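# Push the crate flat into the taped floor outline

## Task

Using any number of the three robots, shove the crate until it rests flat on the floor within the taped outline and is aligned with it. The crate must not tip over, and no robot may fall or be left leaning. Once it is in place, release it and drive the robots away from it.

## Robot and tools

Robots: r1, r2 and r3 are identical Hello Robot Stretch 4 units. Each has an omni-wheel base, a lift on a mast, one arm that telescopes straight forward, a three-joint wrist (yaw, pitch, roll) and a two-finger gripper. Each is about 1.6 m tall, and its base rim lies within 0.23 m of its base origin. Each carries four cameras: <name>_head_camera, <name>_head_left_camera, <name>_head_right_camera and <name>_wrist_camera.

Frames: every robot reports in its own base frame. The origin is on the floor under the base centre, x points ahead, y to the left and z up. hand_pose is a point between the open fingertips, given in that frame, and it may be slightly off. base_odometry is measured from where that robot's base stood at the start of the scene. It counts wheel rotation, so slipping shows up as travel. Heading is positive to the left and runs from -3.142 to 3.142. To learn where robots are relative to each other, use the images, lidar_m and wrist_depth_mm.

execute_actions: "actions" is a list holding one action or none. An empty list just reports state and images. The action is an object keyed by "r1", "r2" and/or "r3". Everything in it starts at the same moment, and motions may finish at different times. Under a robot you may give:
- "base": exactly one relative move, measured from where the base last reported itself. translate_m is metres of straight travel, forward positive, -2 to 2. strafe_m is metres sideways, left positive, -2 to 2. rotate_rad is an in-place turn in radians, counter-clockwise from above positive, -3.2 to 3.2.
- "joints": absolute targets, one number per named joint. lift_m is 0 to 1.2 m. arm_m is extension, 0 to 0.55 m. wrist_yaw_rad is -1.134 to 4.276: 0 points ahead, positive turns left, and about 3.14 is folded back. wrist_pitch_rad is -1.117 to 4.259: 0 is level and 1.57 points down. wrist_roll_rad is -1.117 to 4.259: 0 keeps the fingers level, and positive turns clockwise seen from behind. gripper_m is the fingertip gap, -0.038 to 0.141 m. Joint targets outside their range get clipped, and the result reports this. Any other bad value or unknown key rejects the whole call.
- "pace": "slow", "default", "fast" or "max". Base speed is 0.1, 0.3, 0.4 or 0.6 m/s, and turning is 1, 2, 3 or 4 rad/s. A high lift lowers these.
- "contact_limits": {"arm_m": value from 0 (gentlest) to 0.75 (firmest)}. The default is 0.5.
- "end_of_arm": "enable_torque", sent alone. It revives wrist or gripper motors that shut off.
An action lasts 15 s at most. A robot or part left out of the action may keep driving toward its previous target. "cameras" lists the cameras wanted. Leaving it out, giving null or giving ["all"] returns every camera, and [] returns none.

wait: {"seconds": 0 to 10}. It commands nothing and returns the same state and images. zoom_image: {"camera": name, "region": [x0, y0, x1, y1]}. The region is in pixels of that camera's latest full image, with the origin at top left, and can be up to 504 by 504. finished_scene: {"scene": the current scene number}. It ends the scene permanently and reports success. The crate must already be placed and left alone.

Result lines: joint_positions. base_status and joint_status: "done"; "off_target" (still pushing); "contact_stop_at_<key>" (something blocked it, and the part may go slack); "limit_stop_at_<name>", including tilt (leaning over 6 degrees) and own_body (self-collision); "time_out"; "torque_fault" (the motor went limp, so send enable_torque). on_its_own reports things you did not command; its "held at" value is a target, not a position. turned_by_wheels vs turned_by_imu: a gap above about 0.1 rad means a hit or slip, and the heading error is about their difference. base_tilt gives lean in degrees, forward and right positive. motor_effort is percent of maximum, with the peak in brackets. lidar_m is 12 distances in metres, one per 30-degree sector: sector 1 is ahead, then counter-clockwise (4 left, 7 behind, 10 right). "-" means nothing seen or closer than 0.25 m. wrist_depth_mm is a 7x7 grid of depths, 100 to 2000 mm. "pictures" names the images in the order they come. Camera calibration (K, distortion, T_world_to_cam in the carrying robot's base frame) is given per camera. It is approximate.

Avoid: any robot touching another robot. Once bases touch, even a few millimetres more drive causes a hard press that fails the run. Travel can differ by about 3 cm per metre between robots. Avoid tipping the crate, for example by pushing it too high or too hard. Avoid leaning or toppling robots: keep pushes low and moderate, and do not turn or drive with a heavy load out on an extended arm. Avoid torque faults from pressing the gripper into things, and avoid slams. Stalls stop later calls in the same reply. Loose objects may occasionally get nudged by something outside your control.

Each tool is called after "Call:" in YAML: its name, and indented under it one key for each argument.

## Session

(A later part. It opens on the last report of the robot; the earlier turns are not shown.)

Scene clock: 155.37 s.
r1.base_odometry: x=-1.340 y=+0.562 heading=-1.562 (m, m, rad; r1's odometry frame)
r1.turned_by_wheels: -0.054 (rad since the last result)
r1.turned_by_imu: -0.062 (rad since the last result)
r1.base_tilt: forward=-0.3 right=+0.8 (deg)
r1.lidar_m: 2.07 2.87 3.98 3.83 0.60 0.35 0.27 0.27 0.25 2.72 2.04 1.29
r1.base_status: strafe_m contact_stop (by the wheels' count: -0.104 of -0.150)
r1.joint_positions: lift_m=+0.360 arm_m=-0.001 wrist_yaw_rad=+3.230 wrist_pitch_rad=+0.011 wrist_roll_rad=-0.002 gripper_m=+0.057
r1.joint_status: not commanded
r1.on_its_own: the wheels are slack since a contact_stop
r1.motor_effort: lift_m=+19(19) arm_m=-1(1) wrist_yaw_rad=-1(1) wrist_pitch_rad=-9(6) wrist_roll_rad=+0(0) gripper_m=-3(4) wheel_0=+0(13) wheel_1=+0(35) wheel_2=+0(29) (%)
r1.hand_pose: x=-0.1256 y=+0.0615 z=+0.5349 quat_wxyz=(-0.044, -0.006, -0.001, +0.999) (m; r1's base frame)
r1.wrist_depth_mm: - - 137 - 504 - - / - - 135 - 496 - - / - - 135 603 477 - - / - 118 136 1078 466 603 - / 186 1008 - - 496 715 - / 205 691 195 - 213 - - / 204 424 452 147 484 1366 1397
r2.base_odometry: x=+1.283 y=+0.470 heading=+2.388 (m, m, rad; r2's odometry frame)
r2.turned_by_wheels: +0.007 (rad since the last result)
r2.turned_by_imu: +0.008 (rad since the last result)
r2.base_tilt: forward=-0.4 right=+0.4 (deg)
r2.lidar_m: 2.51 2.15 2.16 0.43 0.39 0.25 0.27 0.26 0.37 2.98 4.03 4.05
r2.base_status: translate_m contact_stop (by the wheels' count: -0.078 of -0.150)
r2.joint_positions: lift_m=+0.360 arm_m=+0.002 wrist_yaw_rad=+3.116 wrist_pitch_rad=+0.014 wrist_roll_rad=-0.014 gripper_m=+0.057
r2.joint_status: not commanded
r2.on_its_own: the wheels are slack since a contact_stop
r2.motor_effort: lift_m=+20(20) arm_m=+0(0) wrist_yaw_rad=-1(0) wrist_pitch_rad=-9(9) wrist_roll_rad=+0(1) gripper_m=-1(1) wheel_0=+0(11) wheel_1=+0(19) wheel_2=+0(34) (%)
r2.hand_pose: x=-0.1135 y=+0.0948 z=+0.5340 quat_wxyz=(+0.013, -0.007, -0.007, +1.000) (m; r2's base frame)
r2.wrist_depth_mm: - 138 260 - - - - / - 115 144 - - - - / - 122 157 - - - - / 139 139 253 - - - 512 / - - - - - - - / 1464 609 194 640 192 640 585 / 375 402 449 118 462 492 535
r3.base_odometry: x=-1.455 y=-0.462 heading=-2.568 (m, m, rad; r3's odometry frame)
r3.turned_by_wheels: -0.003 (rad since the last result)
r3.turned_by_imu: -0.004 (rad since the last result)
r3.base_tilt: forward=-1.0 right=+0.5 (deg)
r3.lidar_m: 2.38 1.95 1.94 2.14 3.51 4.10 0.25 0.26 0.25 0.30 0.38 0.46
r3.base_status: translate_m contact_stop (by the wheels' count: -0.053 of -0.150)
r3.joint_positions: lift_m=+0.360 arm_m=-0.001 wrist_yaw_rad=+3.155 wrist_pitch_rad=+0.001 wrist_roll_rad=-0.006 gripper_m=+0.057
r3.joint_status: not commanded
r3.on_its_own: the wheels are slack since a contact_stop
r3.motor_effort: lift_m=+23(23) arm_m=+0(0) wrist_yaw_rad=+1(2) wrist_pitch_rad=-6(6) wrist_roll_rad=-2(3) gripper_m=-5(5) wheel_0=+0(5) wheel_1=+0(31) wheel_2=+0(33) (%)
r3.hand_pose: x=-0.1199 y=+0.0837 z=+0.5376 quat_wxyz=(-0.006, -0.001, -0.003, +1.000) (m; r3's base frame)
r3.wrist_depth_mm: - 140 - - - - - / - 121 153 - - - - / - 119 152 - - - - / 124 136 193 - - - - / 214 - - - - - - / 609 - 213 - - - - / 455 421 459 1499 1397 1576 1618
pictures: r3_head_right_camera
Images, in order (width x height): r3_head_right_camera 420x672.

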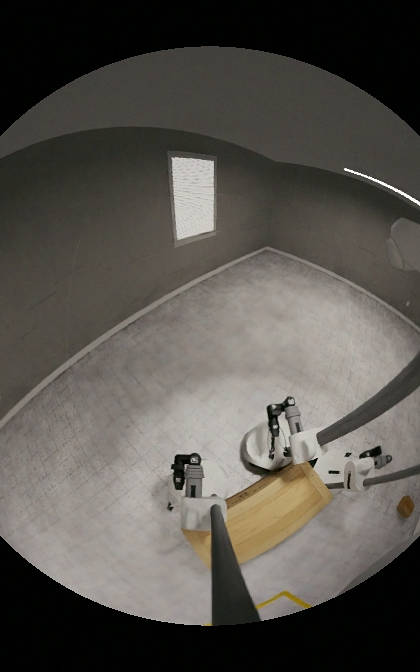

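Call:
execute_actions:
  actions:
    - {"r2":{"base":{"translate_m":0.1}},"r3":{"base":{"translate_m":0.1}},"r1":{"base":{"translate_m":0.05}}}
  cameras: []

Call:
execute_actions:
  actions:
    - {"r2":{"base":{"rotate_rad":2.0},"pace":"fast"},"r3":{"base":{"rotate_rad":1.6},"pace":"fast"},"r1":{"base":{"strafe_m":-0.3},"pace":"fast"}}
  cameras: []

Call:
execute_actions:
  actions:
    - {"r2":{"base":{"strafe_m":0.3},"pace":"slow"},"r1":{"base":{"rotate_rad":-2.6}}}
  cameras: ["r1_head_left_camera","r2_head_left_camera"]

Scene clock: 161.00 s.
r1.base_odometry: x=-1.340 y=+0.512 heading=-1.562 (m, m, rad; r1's odometry frame)
r1.turned_by_wheels: +0.000 (rad since the last result)
r1.turned_by_imu: -0.002 (rad since the last result)
r1.base_tilt: forward=-0.2 right=+0.7 (deg)
r1.lidar_m: 2.02 2.81 3.97 3.88 0.60 0.45 0.29 0.25 0.27 2.63 1.99 1.25
r1.base_status: done
r1.joint_positions: lift_m=+0.360 arm_m=-0.001 wrist_yaw_rad=+3.230 wrist_pitch_rad=+0.011 wrist_roll_rad=-0.002 gripper_m=+0.057
r1.joint_status: not commanded
r1.motor_effort: lift_m=+19(19) arm_m=-1(1) wrist_yaw_rad=-1(1) wrist_pitch_rad=-8(6) wrist_roll_rad=+0(0) gripper_m=-1(4) wheel_0=+0(4) wheel_1=+1(3) wheel_2=+1(7) (%)
r1.hand_pose: x=-0.1256 y=+0.0615 z=+0.5349 quat_wxyz=(-0.044, -0.006, -0.001, +0.999) (m; r1's base frame)
r1.wrist_depth_mm: - - 138 - - - - / - - 136 - - - - / - - 135 - - 559 - / - 118 136 1118 676 525 - / 186 991 - - - 574 - / 205 683 195 1182 213 569 - / 206 421 455 148 1042 554 1397
r2.base_odometry: x=+1.210 y=+0.538 heading=+2.388 (m, m, rad; r2's odometry frame)
r2.turned_by_wheels: +0.000 (rad since the last result)
r2.turned_by_imu: +0.001 (rad since the last result)
r2.base_tilt: forward=-0.4 right=+0.3 (deg)
r2.lidar_m: 2.43 2.11 2.08 0.41 0.38 0.40 0.29 0.30 0.47 3.04 4.00 3.98
r2.base_status: done
r2.joint_positions: lift_m=+0.360 arm_m=+0.002 wrist_yaw_rad=+3.116 wrist_pitch_rad=+0.014 wrist_roll_rad=-0.014 gripper_m=+0.057
r2.joint_status: not commanded
r2.motor_effort: lift_m=+20(20) arm_m=+0(0) wrist_yaw_rad=-1(0) wrist_pitch_rad=-9(11) wrist_roll_rad=+1(1) gripper_m=-3(1) wheel_0=+1(7) wheel_1=+4(6) wheel_2=+1(6) (%)
r2.hand_pose: x=-0.1135 y=+0.0948 z=+0.5340 quat_wxyz=(+0.013, -0.007, -0.007, +1.000) (m; r2's base frame)
r2.wrist_depth_mm: - 138 260 - - - - / - 115 144 - - - - / - 121 157 - - - 500 / 139 139 253 - - - 500 / 654 - - - - - - / 661 661 193 640 190 647 676 / 654 410 445 118 535 609 676
r3.base_odometry: x=-1.539 y=-0.517 heading=-2.568 (m, m, rad; r3's odometry frame)
r3.turned_by_wheels: +0.000 (rad since the last result)
r3.turned_by_imu: -0.001 (rad since the last result)
r3.base_tilt: forward=-0.9 right=+0.5 (deg)
r3.lidar_m: 2.30 1.89 1.84 2.07 3.38 4.18 0.29 0.27 0.29 0.39 0.35 0.46
r3.base_status: done
r3.joint_positions: lift_m=+0.360 arm_m=-0.001 wrist_yaw_rad=+3.155 wrist_pitch_rad=+0.001 wrist_roll_rad=-0.006 gripper_m=+0.057
r3.joint_status: not commanded
r3.motor_effort: lift_m=+23(22) arm_m=+0(0) wrist_yaw_rad=-1(2) wrist_pitch_rad=-6(5) wrist_roll_rad=-2(0) gripper_m=-7(4) wheel_0=+2(3) wheel_1=+2(6) wheel_2=+1(9) (%)
r3.hand_pose: x=-0.1199 y=+0.0837 z=+0.5376 quat_wxyz=(-0.006, -0.001, -0.003, +1.000) (m; r3's base frame)
r3.wrist_depth_mm: - 139 - - - - - / - 121 153 - - - - / - 119 152 - - - - / 124 136 193 - - - - / 213 - - - - - - / 615 699 213 - - - - / 452 418 455 1366 1397 1576 1618
pictures: none
No camera images: the call's "cameras" was empty. Leave "cameras" out to get every camera's image.

Scene clock: 163.03 s.
r1.base_odometry: x=-1.551 y=+0.464 heading=-1.909 (m, m, rad; r1's odometry frame)
r1.turned_by_wheels: -0.346 (rad since the last result)
r1.turned_by_imu: -0.367 (rad since the last result)
r1.base_tilt: forward=-0.2 right=+0.6 (deg)
r1.lidar_m: 1.11 1.99 3.16 4.11 3.60 0.66 0.28 0.29 0.64 3.28 2.16 1.79
r1.base_status: strafe_m contact_stop (by the wheels' count: -0.203 of -0.300)
r1.joint_positions: lift_m=+0.360 arm_m=-0.001 wrist_yaw_rad=+3.231 wrist_pitch_rad=+0.011 wrist_roll_rad=-0.002 gripper_m=+0.057
r1.joint_status: not commanded
r1.on_its_own: the wheels are slack since a contact_stop
r1.motor_effort: lift_m=+19(19) arm_m=-1(2) wrist_yaw_rad=-1(2) wrist_pitch_rad=-6(8) wrist_roll_rad=+0(0) gripper_m=-3(3) wheel_0=+0(12) wheel_1=+0(36) wheel_2=+0(12) (%)
r1.hand_pose: x=-0.1256 y=+0.0615 z=+0.5349 quat_wxyz=(-0.044, -0.006, -0.001, +0.999) (m; r1's base frame)
r1.wrist_depth_mm: - - 137 - - - - / - - 135 - - - - / - - 135 - - - - / - 118 136 - 904 798 - / 186 991 - - - - - / 204 683 195 699 213 1708 - / 205 418 455 148 820 878 1366
r2.base_odometry: x=+1.210 y=+0.538 heading=-1.895 (m, m, rad; r2's odometry frame)
r2.turned_by_wheels: +2.000 (rad since the last result)
r2.turned_by_imu: +2.009 (rad since the last result)
r2.base_tilt: forward=-0.4 right=+0.4 (deg)
r2.lidar_m: 0.36 0.41 0.30 0.29 0.66 2.93 4.03 3.99 2.61 2.13 2.09 0.43
r2.base_status: done
r2.joint_positions: lift_m=+0.360 arm_m=+0.002 wrist_yaw_rad=+3.116 wrist_pitch_rad=+0.014 wrist_roll_rad=-0.014 gripper_m=+0.057
r2.joint_status: not commanded
r2.motor_effort: lift_m=+20(21) arm_m=+0(0) wrist_yaw_rad=-2(1) wrist_pitch_rad=-9(11) wrist_roll_rad=+1(2) gripper_m=-2(3) wheel_0=+0(11) wheel_1=-1(10) wheel_2=+1(17) (%)
r2.hand_pose: x=-0.1135 y=+0.0949 z=+0.5340 quat_wxyz=(+0.013, -0.007, -0.007, +1.000) (m; r2's base frame)
r2.wrist_depth_mm: - 138 260 - - - - / - 116 144 - - - - / - 122 156 - - - - / 139 139 253 - - - - / - - - - - - - / 1499 1808 193 1921 190 1921 1983 / 1138 1205 1336 118 1366 1255 1336
r3.base_odometry: x=-1.539 y=-0.517 heading=-0.968 (m, m, rad; r3's odometry frame)
r3.turned_by_wheels: +1.600 (rad since the last result)
r3.turned_by_imu: +1.603 (rad since the last result)
r3.base_tilt: forward=-1.0 right=+0.5 (deg)
r3.lidar_m: 2.13 3.58 0.40 0.25 0.27 0.29 0.42 0.38 0.49 2.21 1.87 1.86
r3.base_status: done
r3.joint_positions: lift_m=+0.360 arm_m=-0.001 wrist_yaw_rad=+3.154 wrist_pitch_rad=+0.001 wrist_roll_rad=-0.006 gripper_m=+0.057
r3.joint_status: not commanded
r3.motor_effort: lift_m=+23(23) arm_m=+0(0) wrist_yaw_rad=+1(1) wrist_pitch_rad=-5(5) wrist_roll_rad=-1(0) gripper_m=-2(4) wheel_0=+0(7) wheel_1=+1(10) wheel_2=-1(12) (%)
r3.hand_pose: x=-0.1199 y=+0.0837 z=+0.5376 quat_wxyz=(-0.006, -0.001, -0.003, +1.000) (m; r3's base frame)
r3.wrist_depth_mm: - 140 - - - - - / - 121 154 - - - - / - 119 152 - - - - / 124 136 194 - 1042 - - / 214 488 - - - - - / 691 - 213 768 732 - - / 691 1255 1366 488 452 512 530
pictures: none
No camera images: the call's "cameras" was empty. Leave "cameras" out to get every camera's image.

not run: a stop came earlier in this reply.

Call:
execute_actions:
  actions:
    - {"r2":{"base":{"strafe_m":0.35},"pace":"slow"},"r1":{"base":{"translate_m":0.5}},"r3":{"base":{"strafe_m":-0.05}}}
  cameras: ["r2_head_left_camera"]

Scene clock: 167.43 s.
r1.base_odometry: x=-1.717 y=-0.008 heading=-1.908 (m, m, rad; r1's odometry frame)
r1.turned_by_wheels: +0.000 (rad since the last result)
r1.turned_by_imu: -0.002 (rad since the last result)
r1.base_tilt: forward=-0.2 right=+0.6 (deg)
r1.lidar_m: 0.62 1.44 2.27 4.04 4.23 1.06 0.69 0.81 4.71 3.08 1.59 1.31
r1.base_status: done
r1.joint_positions: lift_m=+0.360 arm_m=-0.001 wrist_yaw_rad=+3.231 wrist_pitch_rad=+0.011 wrist_roll_rad=-0.002 gripper_m=+0.057
r1.joint_status: not commanded
r1.motor_effort: lift_m=+19(19) arm_m=-1(1) wrist_yaw_rad=+0(0) wrist_pitch_rad=-7(8) wrist_roll_rad=+0(0) gripper_m=-4(3) wheel_0=+1(5) wheel_1=+0(4) wheel_2=+2(9) (%)
r1.hand_pose: x=-0.1256 y=+0.0615 z=+0.5349 quat_wxyz=(-0.044, -0.006, -0.001, +0.999) (m; r1's base frame)
r1.wrist_depth_mm: - - 137 - - - - / - - 135 - - - - / - - 135 1661 - - - / - 118 136 1576 1205 - - / 186 1205 1464 - - - - / 204 1118 195 931 213 - - / 204 1098 878 147 1078 1336 1366
r2.base_odometry: x=+1.320 y=+0.506 heading=-1.876 (m, m, rad; r2's odometry frame)
r2.turned_by_wheels: +0.019 (rad since the last result)
r2.turned_by_imu: +0.013 (rad since the last result)
r2.base_tilt: forward=-0.3 right=+0.3 (deg)
r2.lidar_m: 0.35 0.27 0.25 0.25 1.02 2.80 4.08 4.02 2.67 2.22 2.22 0.37
r2.base_status: strafe_m contact_stop (by the wheels' count: +0.114 of +0.350)
r2.joint_positions: lift_m=+0.360 arm_m=+0.002 wrist_yaw_rad=+3.115 wrist_pitch_rad=+0.014 wrist_roll_rad=-0.014 gripper_m=+0.057
r2.joint_status: not commanded
r2.on_its_own: the wheels are slack since a contact_stop
r2.motor_effort: lift_m=+20(20) arm_m=+0(0) wrist_yaw_rad=+0(1) wrist_pitch_rad=-9(9) wrist_roll_rad=+1(2) gripper_m=-3(2) wheel_0=+0(27) wheel_1=+0(36) wheel_2=+0(2) (%)
r2.hand_pose: x=-0.1135 y=+0.0949 z=+0.5340 quat_wxyz=(+0.013, -0.007, -0.007, +1.000) (m; r2's base frame)
r2.wrist_depth_mm: - 138 260 - - - - / - 115 144 - - - - / - 122 156 - - - - / 140 138 254 - - - - / - - - - - - - / 1499 1808 194 1921 191 1983 1863 / 1138 1205 1336 118 1366 1229 1308
r3.base_odometry: x=-1.580 y=-0.545 heading=-0.968 (m, m, rad; r3's odometry frame)
r3.turned_by_wheels: +0.000 (rad since the last result)
r3.turned_by_imu: -0.001 (rad since the last result)
r3.base_tilt: forward=-1.0 right=+0.6 (deg)
r3.lidar_m: 2.10 3.54 4.20 0.31 0.29 0.34 0.38 0.37 4.00 2.14 1.82 1.84
r3.base_status: done
r3.joint_positions: lift_m=+0.360 arm_m=-0.001 wrist_yaw_rad=+3.154 wrist_pitch_rad=+0.001 wrist_roll_rad=-0.006 gripper_m=+0.057
r3.joint_status: not commanded
r3.motor_effort: lift_m=+23(23) arm_m=+0(0) wrist_yaw_rad=+0(0) wrist_pitch_rad=-5(6) wrist_roll_rad=+0(1) gripper_m=+0(1) wheel_0=+0(6) wheel_1=+0(8) wheel_2=+0(0) (%)
r3.hand_pose: x=-0.1199 y=+0.0837 z=+0.5376 quat_wxyz=(-0.006, -0.001, -0.003, +1.000) (m; r3's base frame)
r3.wrist_depth_mm: - 139 - - - - - / - 121 153 - - - - / - 119 152 - - - - / 124 136 194 - - - - / 214 - 544 - - - - / 1863 1921 213 1921 723 1430 - / 1366 750 1397 569 452 512 525
pictures: r2_head_left_camera
Images, in order (width x height): r2_head_left_camera 420x672.

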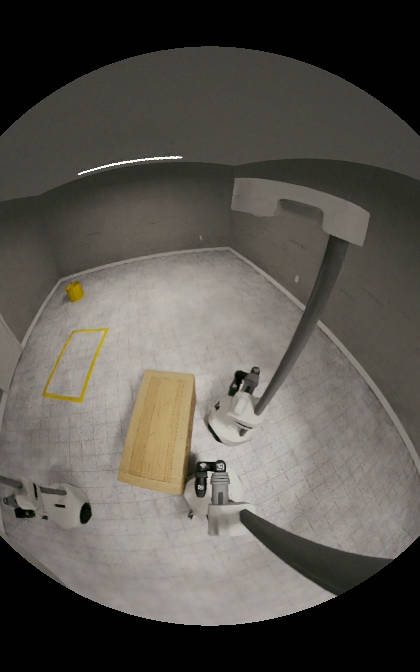

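Call:
execute_actions:
  actions:
    - {"r2":{"base":{"strafe_m":-0.03}},"r1":{"base":{"rotate_rad":0.9},"pace":"fast"}}
  cameras: []

Call:
execute_actions:
  actions:
    - {"r1":{"base":{"translate_m":-1.2},"pace":"fast"},"r3":{"base":{"strafe_m":-0.4}}}
  cameras: ["r1_head_left_camera","r2_head_left_camera"]

Scene clock: 172.53 s.
r1.base_odometry: x=-1.717 y=-0.008 heading=-1.008 (m, m, rad; r1's odometry frame)
r1.turned_by_wheels: +0.900 (rad since the last result)
r1.turned_by_imu: +0.889 (rad since the last result)
r1.base_tilt: forward=-0.3 right=+0.6 (deg)
r1.lidar_m: 1.88 4.03 4.23 3.53 0.71 0.70 - 3.28 1.79 1.32 0.62 0.67
r1.base_status: done
r1.joint_positions: lift_m=+0.360 arm_m=-0.001 wrist_yaw_rad=+3.231 wrist_pitch_rad=+0.011 wrist_roll_rad=-0.002 gripper_m=+0.057
r1.joint_status: not commanded
r1.motor_effort: lift_m=+19(19) arm_m=-2(1) wrist_yaw_rad=-1(0) wrist_pitch_rad=-11(8) wrist_roll_rad=+0(0) gripper_m=-6(1) wheel_0=+1(7) wheel_1=+0(7) wheel_2=+2(8) (%)
r1.hand_pose: x=-0.1256 y=+0.0615 z=+0.5349 quat_wxyz=(-0.044, -0.006, -0.001, +0.999) (m; r1's base frame)
r1.wrist_depth_mm: - - 138 - - - - / - - 135 - - - - / - - 135 - - - - / - 118 136 - - - - / 186 - - - - - - / 204 - 195 - 213 931 723 / 204 1281 1366 148 1255 809 640
r2.base_odometry: x=+1.291 y=+0.515 heading=-1.876 (m, m, rad; r2's odometry frame)
r2.turned_by_wheels: +0.000 (rad since the last result)
r2.turned_by_imu: +0.000 (rad since the last result)
r2.base_tilt: forward=-0.4 right=+0.4 (deg)
r2.lidar_m: 0.37 0.31 0.25 0.25 1.04 2.87 4.05 4.01 2.64 2.20 2.15 0.35
r2.base_status: done
r2.joint_positions: lift_m=+0.360 arm_m=+0.002 wrist_yaw_rad=+3.115 wrist_pitch_rad=+0.014 wrist_roll_rad=-0.014 gripper_m=+0.057
r2.joint_status: not commanded
r2.motor_effort: lift_m=+20(20) arm_m=+0(0) wrist_yaw_rad=+0(0) wrist_pitch_rad=-8(10) wrist_roll_rad=+0(0) gripper_m=-2(3) wheel_0=+1(8) wheel_1=-2(7) wheel_2=+0(3) (%)
r2.hand_pose: x=-0.1135 y=+0.0949 z=+0.5340 quat_wxyz=(+0.013, -0.007, -0.007, +1.000) (m; r2's base frame)
r2.wrist_depth_mm: - 138 262 - - - - / - 115 144 - - - - / - 122 157 - - - - / 139 139 253 - - - - / - - - - - - - / 1464 1863 194 1921 191 1921 1983 / 1138 1205 1366 118 1366 1255 1336
r3.base_odometry: x=-1.580 y=-0.545 heading=-0.968 (m, m, rad; r3's odometry frame)
r3.turned_by_wheels: +0.000 (rad since the last result)
r3.turned_by_imu: -0.001 (rad since the last result)
r3.base_tilt: forward=-0.9 right=+0.5 (deg)
r3.lidar_m: 2.08 3.49 4.18 0.31 0.30 0.33 0.38 0.36 4.04 2.19 1.82 1.82
r3.base_status: not commanded
r3.joint_positions: lift_m=+0.360 arm_m=-0.001 wrist_yaw_rad=+3.154 wrist_pitch_rad=+0.001 wrist_roll_rad=-0.006 gripper_m=+0.057
r3.joint_status: not commanded
r3.motor_effort: lift_m=+23(22) arm_m=+0(0) wrist_yaw_rad=-2(0) wrist_pitch_rad=-4(6) wrist_roll_rad=-1(1) gripper_m=-2(5) wheel_0=+0(0) wheel_1=-1(0) wheel_2=+0(0) (%)
r3.hand_pose: x=-0.1199 y=+0.0837 z=+0.5376 quat_wxyz=(-0.006, -0.001, -0.003, +1.000) (m; r3's base frame)
r3.wrist_depth_mm: - 139 - - - - - / - 121 153 - - - - / - 119 152 - - - - / 124 136 193 - - - - / 215 - 535 - - - - / 1863 1921 213 1983 723 1537 - / 1430 668 1397 564 452 512 530
pictures: none
No camera images: the call's "cameras" was empty. Leave "cameras" out to get every camera's image.

Scene clock: 176.90 s.
r1.base_odometry: x=-2.357 y=+1.007 heading=-1.008 (m, m, rad; r1's odometry frame)
r1.turned_by_wheels: +0.000 (rad since the last result)
r1.turned_by_imu: +0.001 (rad since the last result)
r1.base_tilt: forward=-0.2 right=+0.7 (deg)
r1.lidar_m: 2.72 0.68 0.44 0.41 0.41 3.01 3.77 3.64 2.38 1.91 1.85 1.64
r1.base_status: done
r1.joint_positions: lift_m=+0.360 arm_m=-0.001 wrist_yaw_rad=+3.231 wrist_pitch_rad=+0.011 wrist_roll_rad=-0.002 gripper_m=+0.057
r1.joint_status: not commanded
r1.motor_effort: lift_m=+19(19) arm_m=-1(2) wrist_yaw_rad=-1(0) wrist_pitch_rad=-6(8) wrist_roll_rad=+0(0) gripper_m=+0(1) wheel_0=+1(7) wheel_1=+1(7) wheel_2=+1(11) (%)
r1.hand_pose: x=-0.1256 y=+0.0615 z=+0.5349 quat_wxyz=(-0.044, -0.006, -0.001, +0.999) (m; r1's base frame)
r1.wrist_depth_mm: - - 137 - - - - / - - 135 - - - - / - - 135 - - - - / - 118 136 - - - - / 186 - - - - - - / 205 - 195 - 215 - - / 204 1229 1308 148 1308 1366 1366
r2.base_odometry: x=+1.291 y=+0.515 heading=-1.876 (m, m, rad; r2's odometry frame)
r2.turned_by_wheels: +0.000 (rad since the last result)
r2.turned_by_imu: +0.000 (rad since the last result)
r2.base_tilt: forward=-0.3 right=+0.3 (deg)
r2.lidar_m: 0.77 0.32 0.25 0.25 2.54 2.86 4.04 4.00 2.62 2.18 0.39 0.39
r2.base_status: not commanded
r2.joint_positions: lift_m=+0.360 arm_m=+0.002 wrist_yaw_rad=+3.115 wrist_pitch_rad=+0.014 wrist_roll_rad=-0.014 gripper_m=+0.057
r2.joint_status: not commanded
r2.motor_effort: lift_m=+20(20) arm_m=+0(0) wrist_yaw_rad=+0(0) wrist_pitch_rad=-10(8) wrist_roll_rad=+1(1) gripper_m=-3(1) wheel_0=+1(1) wheel_1=-2(2) wheel_2=+0(0) (%)
r2.hand_pose: x=-0.1135 y=+0.0949 z=+0.5340 quat_wxyz=(+0.013, -0.007, -0.007, +1.000) (m; r2's base frame)
r2.wrist_depth_mm: - 137 260 - - - - / - 115 144 - - - - / - 122 157 - - - - / 139 139 254 - - - - / - - - - - - - / 1537 1808 193 1921 190 1921 1921 / 1138 1229 1308 118 1366 1229 1308
r3.base_odometry: x=-1.909 y=-0.772 heading=-0.967 (m, m, rad; r3's odometry frame)
r3.turned_by_wheels: +0.000 (rad since the last result)
r3.turned_by_imu: -0.002 (rad since the last result)
r3.base_tilt: forward=-1.0 right=+0.5 (deg)
r3.lidar_m: 1.76 2.96 4.50 0.66 0.64 0.39 0.46 4.21 3.43 1.88 1.56 1.55
r3.base_status: done
r3.joint_positions: lift_m=+0.360 arm_m=-0.001 wrist_yaw_rad=+3.154 wrist_pitch_rad=+0.001 wrist_roll_rad=-0.006 gripper_m=+0.057
r3.joint_status: not commanded
r3.motor_effort: lift_m=+23(23) arm_m=+0(0) wrist_yaw_rad=-1(1) wrist_pitch_rad=-6(5) wrist_roll_rad=-1(0) gripper_m=-5(5) wheel_0=+0(9) wheel_1=+0(9) wheel_2=+0(1) (%)
r3.hand_pose: x=-0.1199 y=+0.0837 z=+0.5376 quat_wxyz=(-0.006, -0.001, -0.003, +1.000) (m; r3's base frame)
r3.wrist_depth_mm: - 139 - - - - - / - 121 153 - - - - / - 119 152 - - - - / 124 136 193 676 668 621 - / 214 - - - - 539 - / 1921 - 214 1863 - - 809 / 1397 1308 1430 1397 1397 750 627
pictures: r1_head_left_camera, r2_head_left_camera
Images, in order (width x height): r1_head_left_camera 420x672, r2_head_left_camera 420x672.

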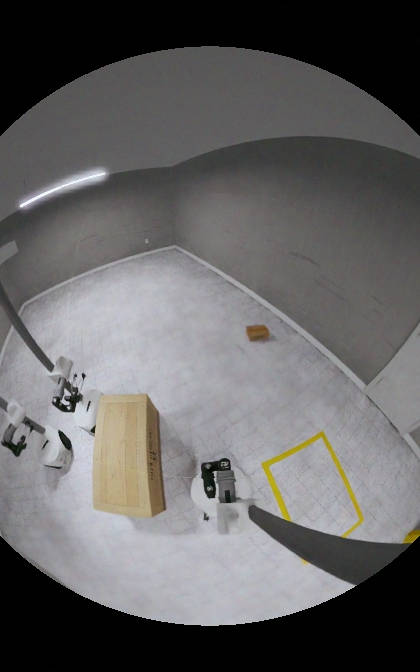

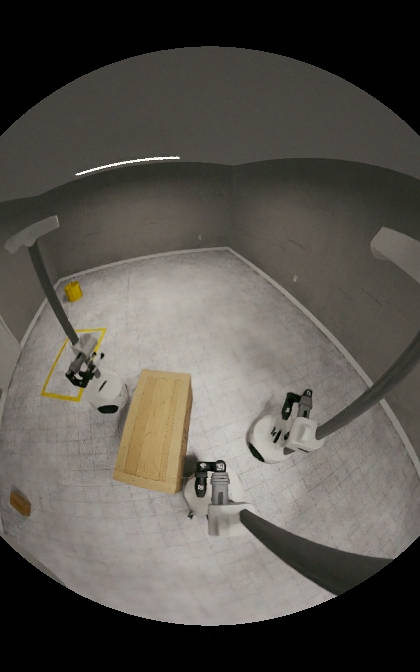

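Call:
execute_actions:
  actions:
    - {"r1":{"base":{"translate_m":-0.1}}}
  cameras: []

Call:
execute_actions:
  actions:
    - {"r1":{"base":{"strafe_m":0.17}}}
  cameras: []

Call:
execute_actions:
  actions:
    - {"r1":{"base":{"strafe_m":0.33},"pace":"slow"},"r2":{"base":{"strafe_m":0.13},"pace":"slow"}}
  cameras: ["r1_head_left_camera","r2_head_left_camera"]

Scene clock: 180.77 s.
r1.base_odometry: x=-2.410 y=+1.092 heading=-1.008 (m, m, rad; r1's odometry frame)
r1.turned_by_wheels: +0.000 (rad since the last result)
r1.turned_by_imu: -0.001 (rad since the last result)
r1.base_tilt: forward=-0.2 right=+0.8 (deg)
r1.lidar_m: 2.81 0.65 0.43 0.40 2.82 2.95 3.67 3.55 2.32 1.94 1.88 1.72
r1.base_status: done
r1.joint_positions: lift_m=+0.360 arm_m=-0.001 wrist_yaw_rad=+3.231 wrist_pitch_rad=+0.011 wrist_roll_rad=-0.002 gripper_m=+0.057
r1.joint_status: not commanded
r1.motor_effort: lift_m=+19(19) arm_m=-1(1) wrist_yaw_rad=-1(1) wrist_pitch_rad=-9(8) wrist_roll_rad=+0(0) gripper_m=-3(2) wheel_0=-1(4) wheel_1=+1(6) wheel_2=-1(8) (%)
r1.hand_pose: x=-0.1256 y=+0.0615 z=+0.5349 quat_wxyz=(-0.044, -0.006, -0.001, +0.999) (m; r1's base frame)
r1.wrist_depth_mm: - - 137 - - - - / - - 135 - - - - / - - 135 - - - - / - 118 136 - - - - / 186 - - - - - - / 204 - 195 - 215 - - / 204 1229 1366 147 1281 1336 1336
r2.base_odometry: x=+1.291 y=+0.515 heading=-1.876 (m, m, rad; r2's odometry frame)
r2.turned_by_wheels: +0.000 (rad since the last result)
r2.turned_by_imu: +0.000 (rad since the last result)
r2.base_tilt: forward=-0.3 right=+0.3 (deg)
r2.lidar_m: 0.79 0.32 0.25 0.25 2.56 2.84 4.07 3.99 2.66 2.20 0.40 0.41
r2.base_status: not commanded
r2.joint_positions: lift_m=+0.360 arm_m=+0.002 wrist_yaw_rad=+3.115 wrist_pitch_rad=+0.014 wrist_roll_rad=-0.014 gripper_m=+0.057
r2.joint_status: not commanded
r2.motor_effort: lift_m=+20(20) arm_m=+0(0) wrist_yaw_rad=+0(1) wrist_pitch_rad=-12(9) wrist_roll_rad=+1(2) gripper_m=-3(1) wheel_0=+1(1) wheel_1=-2(2) wheel_2=+0(0) (%)
r2.hand_pose: x=-0.1135 y=+0.0949 z=+0.5340 quat_wxyz=(+0.013, -0.007, -0.007, +1.000) (m; r2's base frame)
r2.wrist_depth_mm: - 138 260 - - - - / - 115 144 - - - - / - 122 157 - - - - / 139 139 253 - - - - / - - - - - - - / 1499 1808 193 1863 190 1921 1921 / 1160 1229 1308 118 1366 1255 1336
r3.base_odometry: x=-1.909 y=-0.772 heading=-0.967 (m, m, rad; r3's odometry frame)
r3.turned_by_wheels: +0.000 (rad since the last result)
r3.turned_by_imu: -0.001 (rad since the last result)
r3.base_tilt: forward=-0.9 right=+0.5 (deg)
r3.lidar_m: 1.76 2.98 4.49 0.67 0.66 0.38 0.44 4.20 3.42 1.85 1.57 1.54
r3.base_status: not commanded
r3.joint_positions: lift_m=+0.360 arm_m=-0.001 wrist_yaw_rad=+3.154 wrist_pitch_rad=+0.001 wrist_roll_rad=-0.006 gripper_m=+0.057
r3.joint_status: not commanded
r3.motor_effort: lift_m=+22(23) arm_m=+0(0) wrist_yaw_rad=-1(2) wrist_pitch_rad=-7(6) wrist_roll_rad=-1(2) gripper_m=-2(5) wheel_0=+0(0) wheel_1=+0(0) wheel_2=+0(0) (%)
r3.hand_pose: x=-0.1199 y=+0.0837 z=+0.5376 quat_wxyz=(-0.006, -0.001, -0.003, +1.000) (m; r3's base frame)
r3.wrist_depth_mm: - 140 - - - - - / - 121 153 - - - - / - 120 152 - - - - / 124 136 193 676 668 621 - / 213 - - - - 535 - / 1921 - 213 1921 - - 809 / 1336 1281 1397 1397 1397 759 621
pictures: none
No camera images: the call's "cameras" was empty. Leave "cameras" out to get every camera's image.

Scene clock: 182.60 s.
r1.base_odometry: x=-2.266 y=+1.182 heading=-1.008 (m, m, rad; r1's odometry frame)
r1.turned_by_wheels: +0.000 (rad since the last result)
r1.turned_by_imu: +0.000 (rad since the last result)
r1.base_tilt: forward=-0.2 right=+0.6 (deg)
r1.lidar_m: 3.00 0.40 0.26 0.25 0.25 2.81 3.76 3.63 2.46 2.08 2.04 1.77
r1.base_status: done
r1.joint_positions: lift_m=+0.360 arm_m=-0.001 wrist_yaw_rad=+3.231 wrist_pitch_rad=+0.011 wrist_roll_rad=-0.002 gripper_m=+0.057
r1.joint_status: not commanded
r1.motor_effort: lift_m=+19(19) arm_m=-1(1) wrist_yaw_rad=-1(0) wrist_pitch_rad=-7(8) wrist_roll_rad=-1(0) gripper_m=-1(1) wheel_0=+2(9) wheel_1=-1(6) wheel_2=+0(1) (%)
r1.hand_pose: x=-0.1256 y=+0.0615 z=+0.5349 quat_wxyz=(-0.044, -0.006, -0.001, +0.999) (m; r1's base frame)
r1.wrist_depth_mm: - - 137 - - - - / - - 135 - - - - / - - 135 - - - - / - 118 136 - - - - / 186 - - - - - - / 204 - 195 - 213 - - / 204 1255 1336 147 1255 1366 1336
r2.base_odometry: x=+1.291 y=+0.515 heading=-1.876 (m, m, rad; r2's odometry frame)
r2.turned_by_wheels: +0.000 (rad since the last result)
r2.turned_by_imu: +0.000 (rad since the last result)
r2.base_tilt: forward=-0.4 right=+0.3 (deg)
r2.lidar_m: 0.79 0.31 0.25 0.25 2.57 2.86 4.05 4.01 2.65 2.17 0.39 0.39
r2.base_status: not commanded
r2.joint_positions: lift_m=+0.360 arm_m=+0.002 wrist_yaw_rad=+3.115 wrist_pitch_rad=+0.014 wrist_roll_rad=-0.014 gripper_m=+0.057
r2.joint_status: not commanded
r2.motor_effort: lift_m=+20(20) arm_m=+0(0) wrist_yaw_rad=+1(0) wrist_pitch_rad=-9(9) wrist_roll_rad=+0(0) gripper_m=-2(3) wheel_0=+1(1) wheel_1=-2(2) wheel_2=+0(0) (%)
r2.hand_pose: x=-0.1135 y=+0.0949 z=+0.5340 quat_wxyz=(+0.013, -0.007, -0.007, +1.000) (m; r2's base frame)
r2.wrist_depth_mm: - 138 262 - - - - / - 116 144 - - - - / - 122 157 - - - - / 139 139 253 - - - - / - - - - - - - / 1499 1863 193 1983 190 - 1921 / 1138 1205 1336 118 1366 1229 1308
r3.base_odometry: x=-1.909 y=-0.772 heading=-0.967 (m, m, rad; r3's odometry frame)
r3.turned_by_wheels: +0.000 (rad since the last result)
r3.turned_by_imu: +0.000 (rad since the last result)
r3.base_tilt: forward=-1.0 right=+0.5 (deg)
r3.lidar_m: 1.78 2.98 4.47 0.67 0.67 0.41 0.43 4.19 3.42 1.88 1.55 1.55
r3.base_status: not commanded
r3.joint_positions: lift_m=+0.360 arm_m=-0.001 wrist_yaw_rad=+3.154 wrist_pitch_rad=+0.001 wrist_roll_rad=-0.006 gripper_m=+0.057
r3.joint_status: not commanded
r3.motor_effort: lift_m=+23(23) arm_m=+0(0) wrist_yaw_rad=+0(0) wrist_pitch_rad=-6(5) wrist_roll_rad=-1(1) gripper_m=-4(1) wheel_0=+0(0) wheel_1=+1(0) wheel_2=+0(1) (%)
r3.hand_pose: x=-0.1199 y=+0.0837 z=+0.5376 quat_wxyz=(-0.006, -0.001, -0.003, +1.000) (m; r3's base frame)
r3.wrist_depth_mm: - 139 - - - - - / - 121 153 - - - - / - 119 152 - - - - / 124 136 193 668 661 615 - / 213 - - - - 525 - / 1863 - 213 1921 - - 809 / 1397 1308 1366 1366 1397 768 627
pictures: none
No camera images: the call's "cameras" was empty. Leave "cameras" out to get every camera's image.

Scene clock: 184.37 s.
r1.base_odometry: x=-2.204 y=+1.223 heading=-1.000 (m, m, rad; r1's odometry frame)
r1.turned_by_wheels: +0.008 (rad since the last result)
r1.turned_by_imu: +0.009 (rad since the last result)
r1.base_tilt: forward=-0.2 right=+0.6 (deg)
r1.lidar_m: 3.15 0.30 0.25 0.25 2.61 2.73 3.76 3.67 2.50 2.17 2.10 1.81
r1.base_status: strafe_m contact_stop (by the wheels' count: +0.075 of +0.330)
r1.joint_positions: lift_m=+0.360 arm_m=-0.001 wrist_yaw_rad=+3.230 wrist_pitch_rad=+0.011 wrist_roll_rad=-0.002 gripper_m=+0.057
r1.joint_status: not commanded
r1.on_its_own: the wheels are slack since a contact_stop
r1.motor_effort: lift_m=+19(19) arm_m=-2(2) wrist_yaw_rad=+1(0) wrist_pitch_rad=-8(7) wrist_roll_rad=+0(0) gripper_m=-4(3) wheel_0=+0(19) wheel_1=+0(37) wheel_2=+0(0) (%)
r1.hand_pose: x=-0.1255 y=+0.0615 z=+0.5349 quat_wxyz=(-0.044, -0.006, -0.001, +0.999) (m; r1's base frame)
r1.wrist_depth_mm: - - 137 - - - - / - - 135 - - - - / - - 135 - - - - / - 118 136 - - - - / 186 - - - - - - / 204 - 195 - 215 - - / 206 1229 1336 147 1281 1366 1397
r2.base_odometry: x=+1.336 y=+0.505 heading=-1.852 (m, m, rad; r2's odometry frame)
r2.turned_by_wheels: +0.024 (rad since the last result)
r2.turned_by_imu: +0.012 (rad since the last result)
r2.base_tilt: forward=-0.4 right=+0.3 (deg)
r2.lidar_m: 0.58 0.26 0.25 0.25 2.54 2.85 4.06 4.02 2.68 2.24 0.41 0.49
r2.base_status: strafe_m contact_stop (by the wheels' count: +0.045 of +0.130)
r2.joint_positions: lift_m=+0.360 arm_m=+0.002 wrist_yaw_rad=+3.115 wrist_pitch_rad=+0.014 wrist_roll_rad=-0.014 gripper_m=+0.057
r2.joint_status: not commanded
r2.on_its_own: the wheels are slack since a contact_stop
r2.motor_effort: lift_m=+20(20) arm_m=+0(0) wrist_yaw_rad=+0(1) wrist_pitch_rad=-10(9) wrist_roll_rad=+1(1) gripper_m=-1(4) wheel_0=+0(28) wheel_1=+0(34) wheel_2=+0(3) (%)
r2.hand_pose: x=-0.1135 y=+0.0950 z=+0.5340 quat_wxyz=(+0.013, -0.007, -0.007, +1.000) (m; r2's base frame)
r2.wrist_depth_mm: - 138 263 - - - - / - 116 144 - - - - / - 122 157 - - - - / 139 139 254 - - - - / - - - - - - - / 1464 1808 193 1921 191 1983 1983 / 1118 1182 1336 118 1336 1255 1308
r3.base_odometry: x=-1.909 y=-0.772 heading=-0.967 (m, m, rad; r3's odometry frame)
r3.turned_by_wheels: +0.000 (rad since the last result)
r3.turned_by_imu: +0.000 (rad since the last result)
r3.base_tilt: forward=-1.0 right=+0.5 (deg)
r3.lidar_m: 1.79 2.99 4.49 0.67 0.64 0.42 0.50 4.21 3.42 1.85 1.57 1.55
r3.base_status: not commanded
r3.joint_positions: lift_m=+0.360 arm_m=-0.001 wrist_yaw_rad=+3.154 wrist_pitch_rad=+0.001 wrist_roll_rad=-0.006 gripper_m=+0.057
r3.joint_status: not commanded
r3.motor_effort: lift_m=+23(22) arm_m=+0(0) wrist_yaw_rad=+0(0) wrist_pitch_rad=-4(5) wrist_roll_rad=-2(0) gripper_m=-5(5) wheel_0=+0(0) wheel_1=+0(0) wheel_2=-1(0) (%)
r3.hand_pose: x=-0.1199 y=+0.0837 z=+0.5376 quat_wxyz=(-0.006, -0.001, -0.003, +1.000) (m; r3's base frame)
r3.wrist_depth_mm: - 139 - - - - - / - 121 153 - - - - / - 120 152 - - - - / 124 136 193 759 707 591 - / 213 - - - - 559 - / 1863 - 213 1921 - - 809 / 1366 1281 1397 699 1366 768 634
pictures: r1_head_left_camera, r2_head_left_camera
Images, in order (width x height): r1_head_left_camera 420x672, r2_head_left_camera 420x672.

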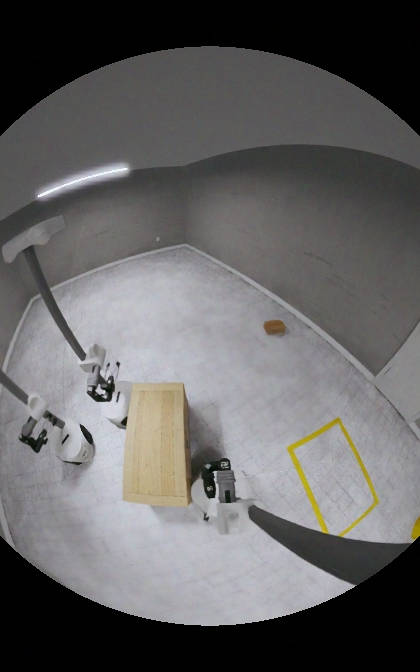

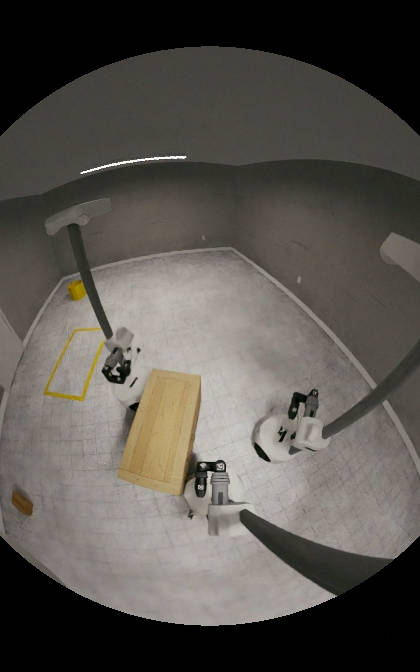

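Call:
execute_actions:
  actions:
    - {"r1":{"base":{"strafe_m":-0.035}},"r2":{"base":{"strafe_m":-0.05}}}
  cameras: []

Call:
execute_actions:
  actions:
    - {"r1":{"base":{"rotate_rad":1.72},"pace":"fast"},"r2":{"base":{"rotate_rad":-0.55}}}
  cameras: []

Call:
execute_actions:
  actions:
    - {"r1":{"base":{"translate_m":0.33},"pace":"slow"},"r2":{"base":{"translate_m":-0.12}}}
  cameras: ["r1_head_left_camera","r2_head_left_camera"]

Scene clock: 187.87 s.
r1.base_odometry: x=-2.234 y=+1.204 heading=-1.000 (m, m, rad; r1's odometry frame)
r1.turned_by_wheels: +0.000 (rad since the last result)
r1.turned_by_imu: -0.001 (rad since the last result)
r1.base_tilt: forward=-0.2 right=+0.6 (deg)
r1.lidar_m: 3.09 0.36 0.25 0.25 2.64 2.78 3.76 3.65 2.49 2.13 2.08 1.79
r1.base_status: done
r1.joint_positions: lift_m=+0.360 arm_m=-0.001 wrist_yaw_rad=+3.230 wrist_pitch_rad=+0.011 wrist_roll_rad=-0.002 gripper_m=+0.057
r1.joint_status: not commanded
r1.motor_effort: lift_m=+19(19) arm_m=-2(1) wrist_yaw_rad=+1(0) wrist_pitch_rad=-8(9) wrist_roll_rad=+1(0) gripper_m=-5(2) wheel_0=-1(5) wheel_1=+0(8) wheel_2=+0(1) (%)
r1.hand_pose: x=-0.1255 y=+0.0615 z=+0.5349 quat_wxyz=(-0.044, -0.006, -0.001, +0.999) (m; r1's base frame)
r1.wrist_depth_mm: - - 137 - - - - / - - 135 - - - - / - - 135 - - - - / - 118 136 - - - - / 186 - - - - - - / 204 - 195 - 213 - - / 204 1229 1336 147 1281 1366 1366
r2.base_odometry: x=+1.288 y=+0.519 heading=-1.852 (m, m, rad; r2's odometry frame)
r2.turned_by_wheels: +0.000 (rad since the last result)
r2.turned_by_imu: +0.000 (rad since the last result)
r2.base_tilt: forward=-0.3 right=+0.4 (deg)
r2.lidar_m: 0.70 0.31 0.25 0.25 2.56 2.86 4.01 4.00 2.63 2.17 0.39 0.42
r2.base_status: done
r2.joint_positions: lift_m=+0.360 arm_m=+0.002 wrist_yaw_rad=+3.115 wrist_pitch_rad=+0.014 wrist_roll_rad=-0.014 gripper_m=+0.057
r2.joint_status: not commanded
r2.motor_effort: lift_m=+20(20) arm_m=+0(0) wrist_yaw_rad=+0(1) wrist_pitch_rad=-10(8) wrist_roll_rad=+2(0) gripper_m=-4(2) wheel_0=+0(10) wheel_1=-1(9) wheel_2=+0(0) (%)
r2.hand_pose: x=-0.1135 y=+0.0950 z=+0.5340 quat_wxyz=(+0.013, -0.007, -0.007, +1.000) (m; r2's base frame)
r2.wrist_depth_mm: - 138 262 - - - - / - 116 145 - - - - / - 122 157 - - - - / 139 139 253 - - - - / - - - - - - - / 1537 1863 193 1921 190 1921 1921 / 1138 1205 1366 118 1366 1229 1308
r3.base_odometry: x=-1.909 y=-0.772 heading=-0.967 (m, m, rad; r3's odometry frame)
r3.turned_by_wheels: +0.000 (rad since the last result)
r3.turned_by_imu: -0.001 (rad since the last result)
r3.base_tilt: forward=-1.0 right=+0.5 (deg)
r3.lidar_m: 1.79 2.97 4.50 0.65 0.66 0.39 0.39 4.21 3.42 1.88 1.55 1.55
r3.base_status: not commanded
r3.joint_positions: lift_m=+0.360 arm_m=-0.001 wrist_yaw_rad=+3.154 wrist_pitch_rad=+0.001 wrist_roll_rad=-0.006 gripper_m=+0.057
r3.joint_status: not commanded
r3.motor_effort: lift_m=+23(23) arm_m=+0(0) wrist_yaw_rad=+0(1) wrist_pitch_rad=-6(6) wrist_roll_rad=-1(1) gripper_m=-4(4) wheel_0=+0(0) wheel_1=+0(1) wheel_2=+0(0) (%)
r3.hand_pose: x=-0.1199 y=+0.0837 z=+0.5376 quat_wxyz=(-0.006, -0.001, -0.003, +1.000) (m; r3's base frame)
r3.wrist_depth_mm: - 139 - - - - - / - 121 153 - - - - / - 120 152 - - - - / 124 136 193 676 654 - - / 214 - - - - 530 - / 1863 - 213 1921 - - 820 / 1366 1281 1397 715 1366 778 634
pictures: none
No camera images: the call's "cameras" was empty. Leave "cameras" out to get every camera's image.

Scene clock: 189.67 s.
r1.base_odometry: x=-2.234 y=+1.204 heading=+0.720 (m, m, rad; r1's odometry frame)
r1.turned_by_wheels: +1.720 (rad since the last result)
r1.turned_by_imu: +1.700 (rad since the last result)
r1.base_tilt: forward=-0.3 right=+0.6 (deg)
r1.lidar_m: 0.25 2.62 2.94 3.68 2.54 2.50 2.10 2.09 1.82 0.69 0.32 0.26
r1.base_status: done
r1.joint_positions: lift_m=+0.360 arm_m=-0.001 wrist_yaw_rad=+3.230 wrist_pitch_rad=+0.011 wrist_roll_rad=-0.002 gripper_m=+0.057
r1.joint_status: not commanded
r1.motor_effort: lift_m=+19(19) arm_m=-1(1) wrist_yaw_rad=+0(0) wrist_pitch_rad=-7(8) wrist_roll_rad=+0(0) gripper_m=-3(2) wheel_0=+0(9) wheel_1=+0(7) wheel_2=+1(9) (%)
r1.hand_pose: x=-0.1255 y=+0.0615 z=+0.5349 quat_wxyz=(-0.044, -0.006, -0.001, +0.999) (m; r1's base frame)
r1.wrist_depth_mm: - - 137 - - - - / - - 135 - - - - / - - 135 - - - - / - 118 136 - - - - / 186 - - - - - - / 205 1983 195 - 214 - - / 205 1205 1336 147 1255 1366 1397
r2.base_odometry: x=+1.288 y=+0.519 heading=-2.402 (m, m, rad; r2's odometry frame)
r2.turned_by_wheels: -0.549 (rad since the last result)
r2.turned_by_imu: -0.552 (rad since the last result)
r2.base_tilt: forward=-0.2 right=+0.4 (deg)
r2.lidar_m: 0.39 0.78 0.34 0.25 0.25 2.58 2.87 4.03 4.01 2.68 2.18 0.40
r2.base_status: done
r2.joint_positions: lift_m=+0.360 arm_m=+0.002 wrist_yaw_rad=+3.115 wrist_pitch_rad=+0.014 wrist_roll_rad=-0.014 gripper_m=+0.057
r2.joint_status: not commanded
r2.motor_effort: lift_m=+20(20) arm_m=+0(0) wrist_yaw_rad=+0(0) wrist_pitch_rad=-10(8) wrist_roll_rad=+1(1) gripper_m=-4(2) wheel_0=+4(8) wheel_1=+5(6) wheel_2=+0(5) (%)
r2.hand_pose: x=-0.1135 y=+0.0950 z=+0.5340 quat_wxyz=(+0.013, -0.007, -0.007, +1.000) (m; r2's base frame)
r2.wrist_depth_mm: - 138 262 - - - - / - 116 145 - - - - / - 122 157 - - - - / 139 139 253 - - - - / - - - - - - - / 1464 1808 193 1921 190 1983 1661 / 1118 1205 1336 118 1397 1229 1336
r3.base_odometry: x=-1.909 y=-0.772 heading=-0.967 (m, m, rad; r3's odometry frame)
r3.turned_by_wheels: +0.000 (rad since the last result)
r3.turned_by_imu: +0.000 (rad since the last result)
r3.base_tilt: forward=-1.0 right=+0.6 (deg)
r3.lidar_m: 1.78 2.96 4.49 0.67 0.64 0.40 0.40 4.20 3.42 1.87 1.55 1.55
r3.base_status: not commanded
r3.joint_positions: lift_m=+0.360 arm_m=-0.001 wrist_yaw_rad=+3.154 wrist_pitch_rad=+0.001 wrist_roll_rad=-0.006 gripper_m=+0.057
r3.joint_status: not commanded
r3.motor_effort: lift_m=+23(23) arm_m=+0(0) wrist_yaw_rad=+0(0) wrist_pitch_rad=-6(6) wrist_roll_rad=-1(0) gripper_m=-4(3) wheel_0=+0(0) wheel_1=+1(0) wheel_2=-1(0) (%)
r3.hand_pose: x=-0.1199 y=+0.0837 z=+0.5376 quat_wxyz=(-0.006, -0.001, -0.003, +1.000) (m; r3's base frame)
r3.wrist_depth_mm: - 139 - - - - - / - 121 153 - - - - / - 120 153 - - - - / 124 136 193 - 585 - - / 213 - - - 492 539 - / 1863 - 213 1921 - 1983 831 / 1397 1308 1397 732 1397 768 634
pictures: none
No camera images: the call's "cameras" was empty. Leave "cameras" out to get every camera's image.

Scene clock: 194.37 s.
r1.base_odometry: x=-1.988 y=+1.421 heading=+0.717 (m, m, rad; r1's odometry frame)
r1.turned_by_wheels: -0.004 (rad since the last result)
r1.turned_by_imu: +0.001 (rad since the last result)
r1.base_tilt: forward=-0.3 right=+0.6 (deg)
r1.lidar_m: 0.25 2.33 2.59 3.78 3.77 2.73 2.41 2.39 1.97 0.29 0.25 0.25
r1.base_status: translate_m contact_stop (by the wheels' count: +0.328 of +0.330)
r1.joint_positions: lift_m=+0.360 arm_m=-0.001 wrist_yaw_rad=+3.230 wrist_pitch_rad=+0.011 wrist_roll_rad=-0.002 gripper_m=+0.057
r1.joint_status: not commanded
r1.on_its_own: the wheels are slack since a contact_stop
r1.motor_effort: lift_m=+19(19) arm_m=-1(1) wrist_yaw_rad=+0(0) wrist_pitch_rad=-8(9) wrist_roll_rad=+1(0) gripper_m=-1(1) wheel_0=+0(30) wheel_1=+0(10) wheel_2=+0(35) (%)
r1.hand_pose: x=-0.1255 y=+0.0615 z=+0.5349 quat_wxyz=(-0.044, -0.006, -0.001, +0.999) (m; r1's base frame)
r1.wrist_depth_mm: - - 137 - - - - / - - 135 - - - - / - - 135 - - - - / - 118 136 - - - - / 185 - - - - - - / 204 - 195 - 213 - - / 205 1229 1336 147 1255 1397 1366
r2.base_odometry: x=+1.376 y=+0.600 heading=-2.402 (m, m, rad; r2's odometry frame)
r2.turned_by_wheels: +0.000 (rad since the last result)
r2.turned_by_imu: +0.000 (rad since the last result)
r2.base_tilt: forward=-0.3 right=+0.3 (deg)
r2.lidar_m: 0.48 0.36 0.25 0.25 0.25 2.48 2.74 3.94 3.93 2.74 2.26 0.52
r2.base_status: done
r2.joint_positions: lift_m=+0.360 arm_m=+0.002 wrist_yaw_rad=+3.115 wrist_pitch_rad=+0.014 wrist_roll_rad=-0.014 gripper_m=+0.057
r2.joint_status: not commanded
r2.motor_effort: lift_m=+20(20) arm_m=+0(0) wrist_yaw_rad=+2(2) wrist_pitch_rad=-9(9) wrist_roll_rad=+1(1) gripper_m=-2(1) wheel_0=-3(11) wheel_1=-4(10) wheel_2=+1(10) (%)
r2.hand_pose: x=-0.1135 y=+0.0950 z=+0.5340 quat_wxyz=(+0.013, -0.007, -0.007, +1.000) (m; r2's base frame)
r2.wrist_depth_mm: - 138 260 - - - - / - 116 144 - - - - / - 121 158 - - - - / 139 139 254 - - - - / - - - - - - - / 1499 1808 193 1921 190 1983 1756 / 1118 1205 1366 118 1366 1229 1336
r3.base_odometry: x=-1.909 y=-0.772 heading=-0.967 (m, m, rad; r3's odometry frame)
r3.turned_by_wheels: +0.000 (rad since the last result)
r3.turned_by_imu: -0.001 (rad since the last result)
r3.base_tilt: forward=-1.0 right=+0.5 (deg)
r3.lidar_m: 1.78 2.98 4.48 0.42 0.46 0.51 0.51 4.20 3.42 1.89 1.54 1.54
r3.base_status: not commanded
r3.joint_positions: lift_m=+0.360 arm_m=-0.001 wrist_yaw_rad=+3.154 wrist_pitch_rad=+0.001 wrist_roll_rad=-0.006 gripper_m=+0.057
r3.joint_status: not commanded
r3.motor_effort: lift_m=+22(22) arm_m=+0(0) wrist_yaw_rad=-2(0) wrist_pitch_rad=-5(5) wrist_roll_rad=-1(1) gripper_m=-4(2) wheel_0=+0(0) wheel_1=+0(1) wheel_2=+0(0) (%)
r3.hand_pose: x=-0.1199 y=+0.0837 z=+0.5376 quat_wxyz=(-0.006, -0.001, -0.003, +1.000) (m; r3's base frame)
r3.wrist_depth_mm: - 139 - - - - - / - 121 153 - - - - / - 120 152 - - - - / 124 136 193 - 723 - - / 214 - - - 621 - - / 1863 - 213 1983 - - 820 / 1397 1308 1397 866 866 820 569
pictures: r1_head_left_camera, r2_head_left_camera
Images, in order (width x height): r1_head_left_camera 420x672, r2_head_left_camera 420x672.

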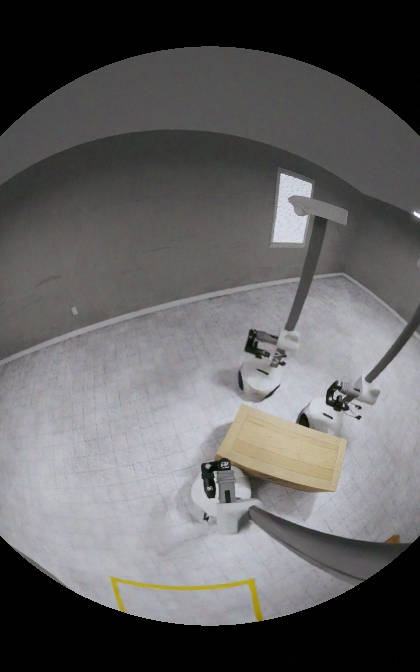

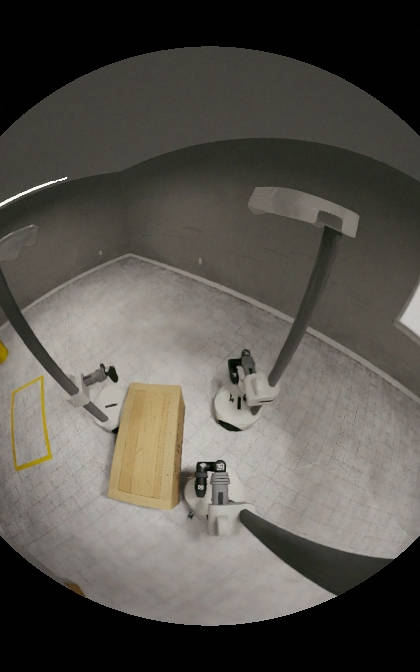

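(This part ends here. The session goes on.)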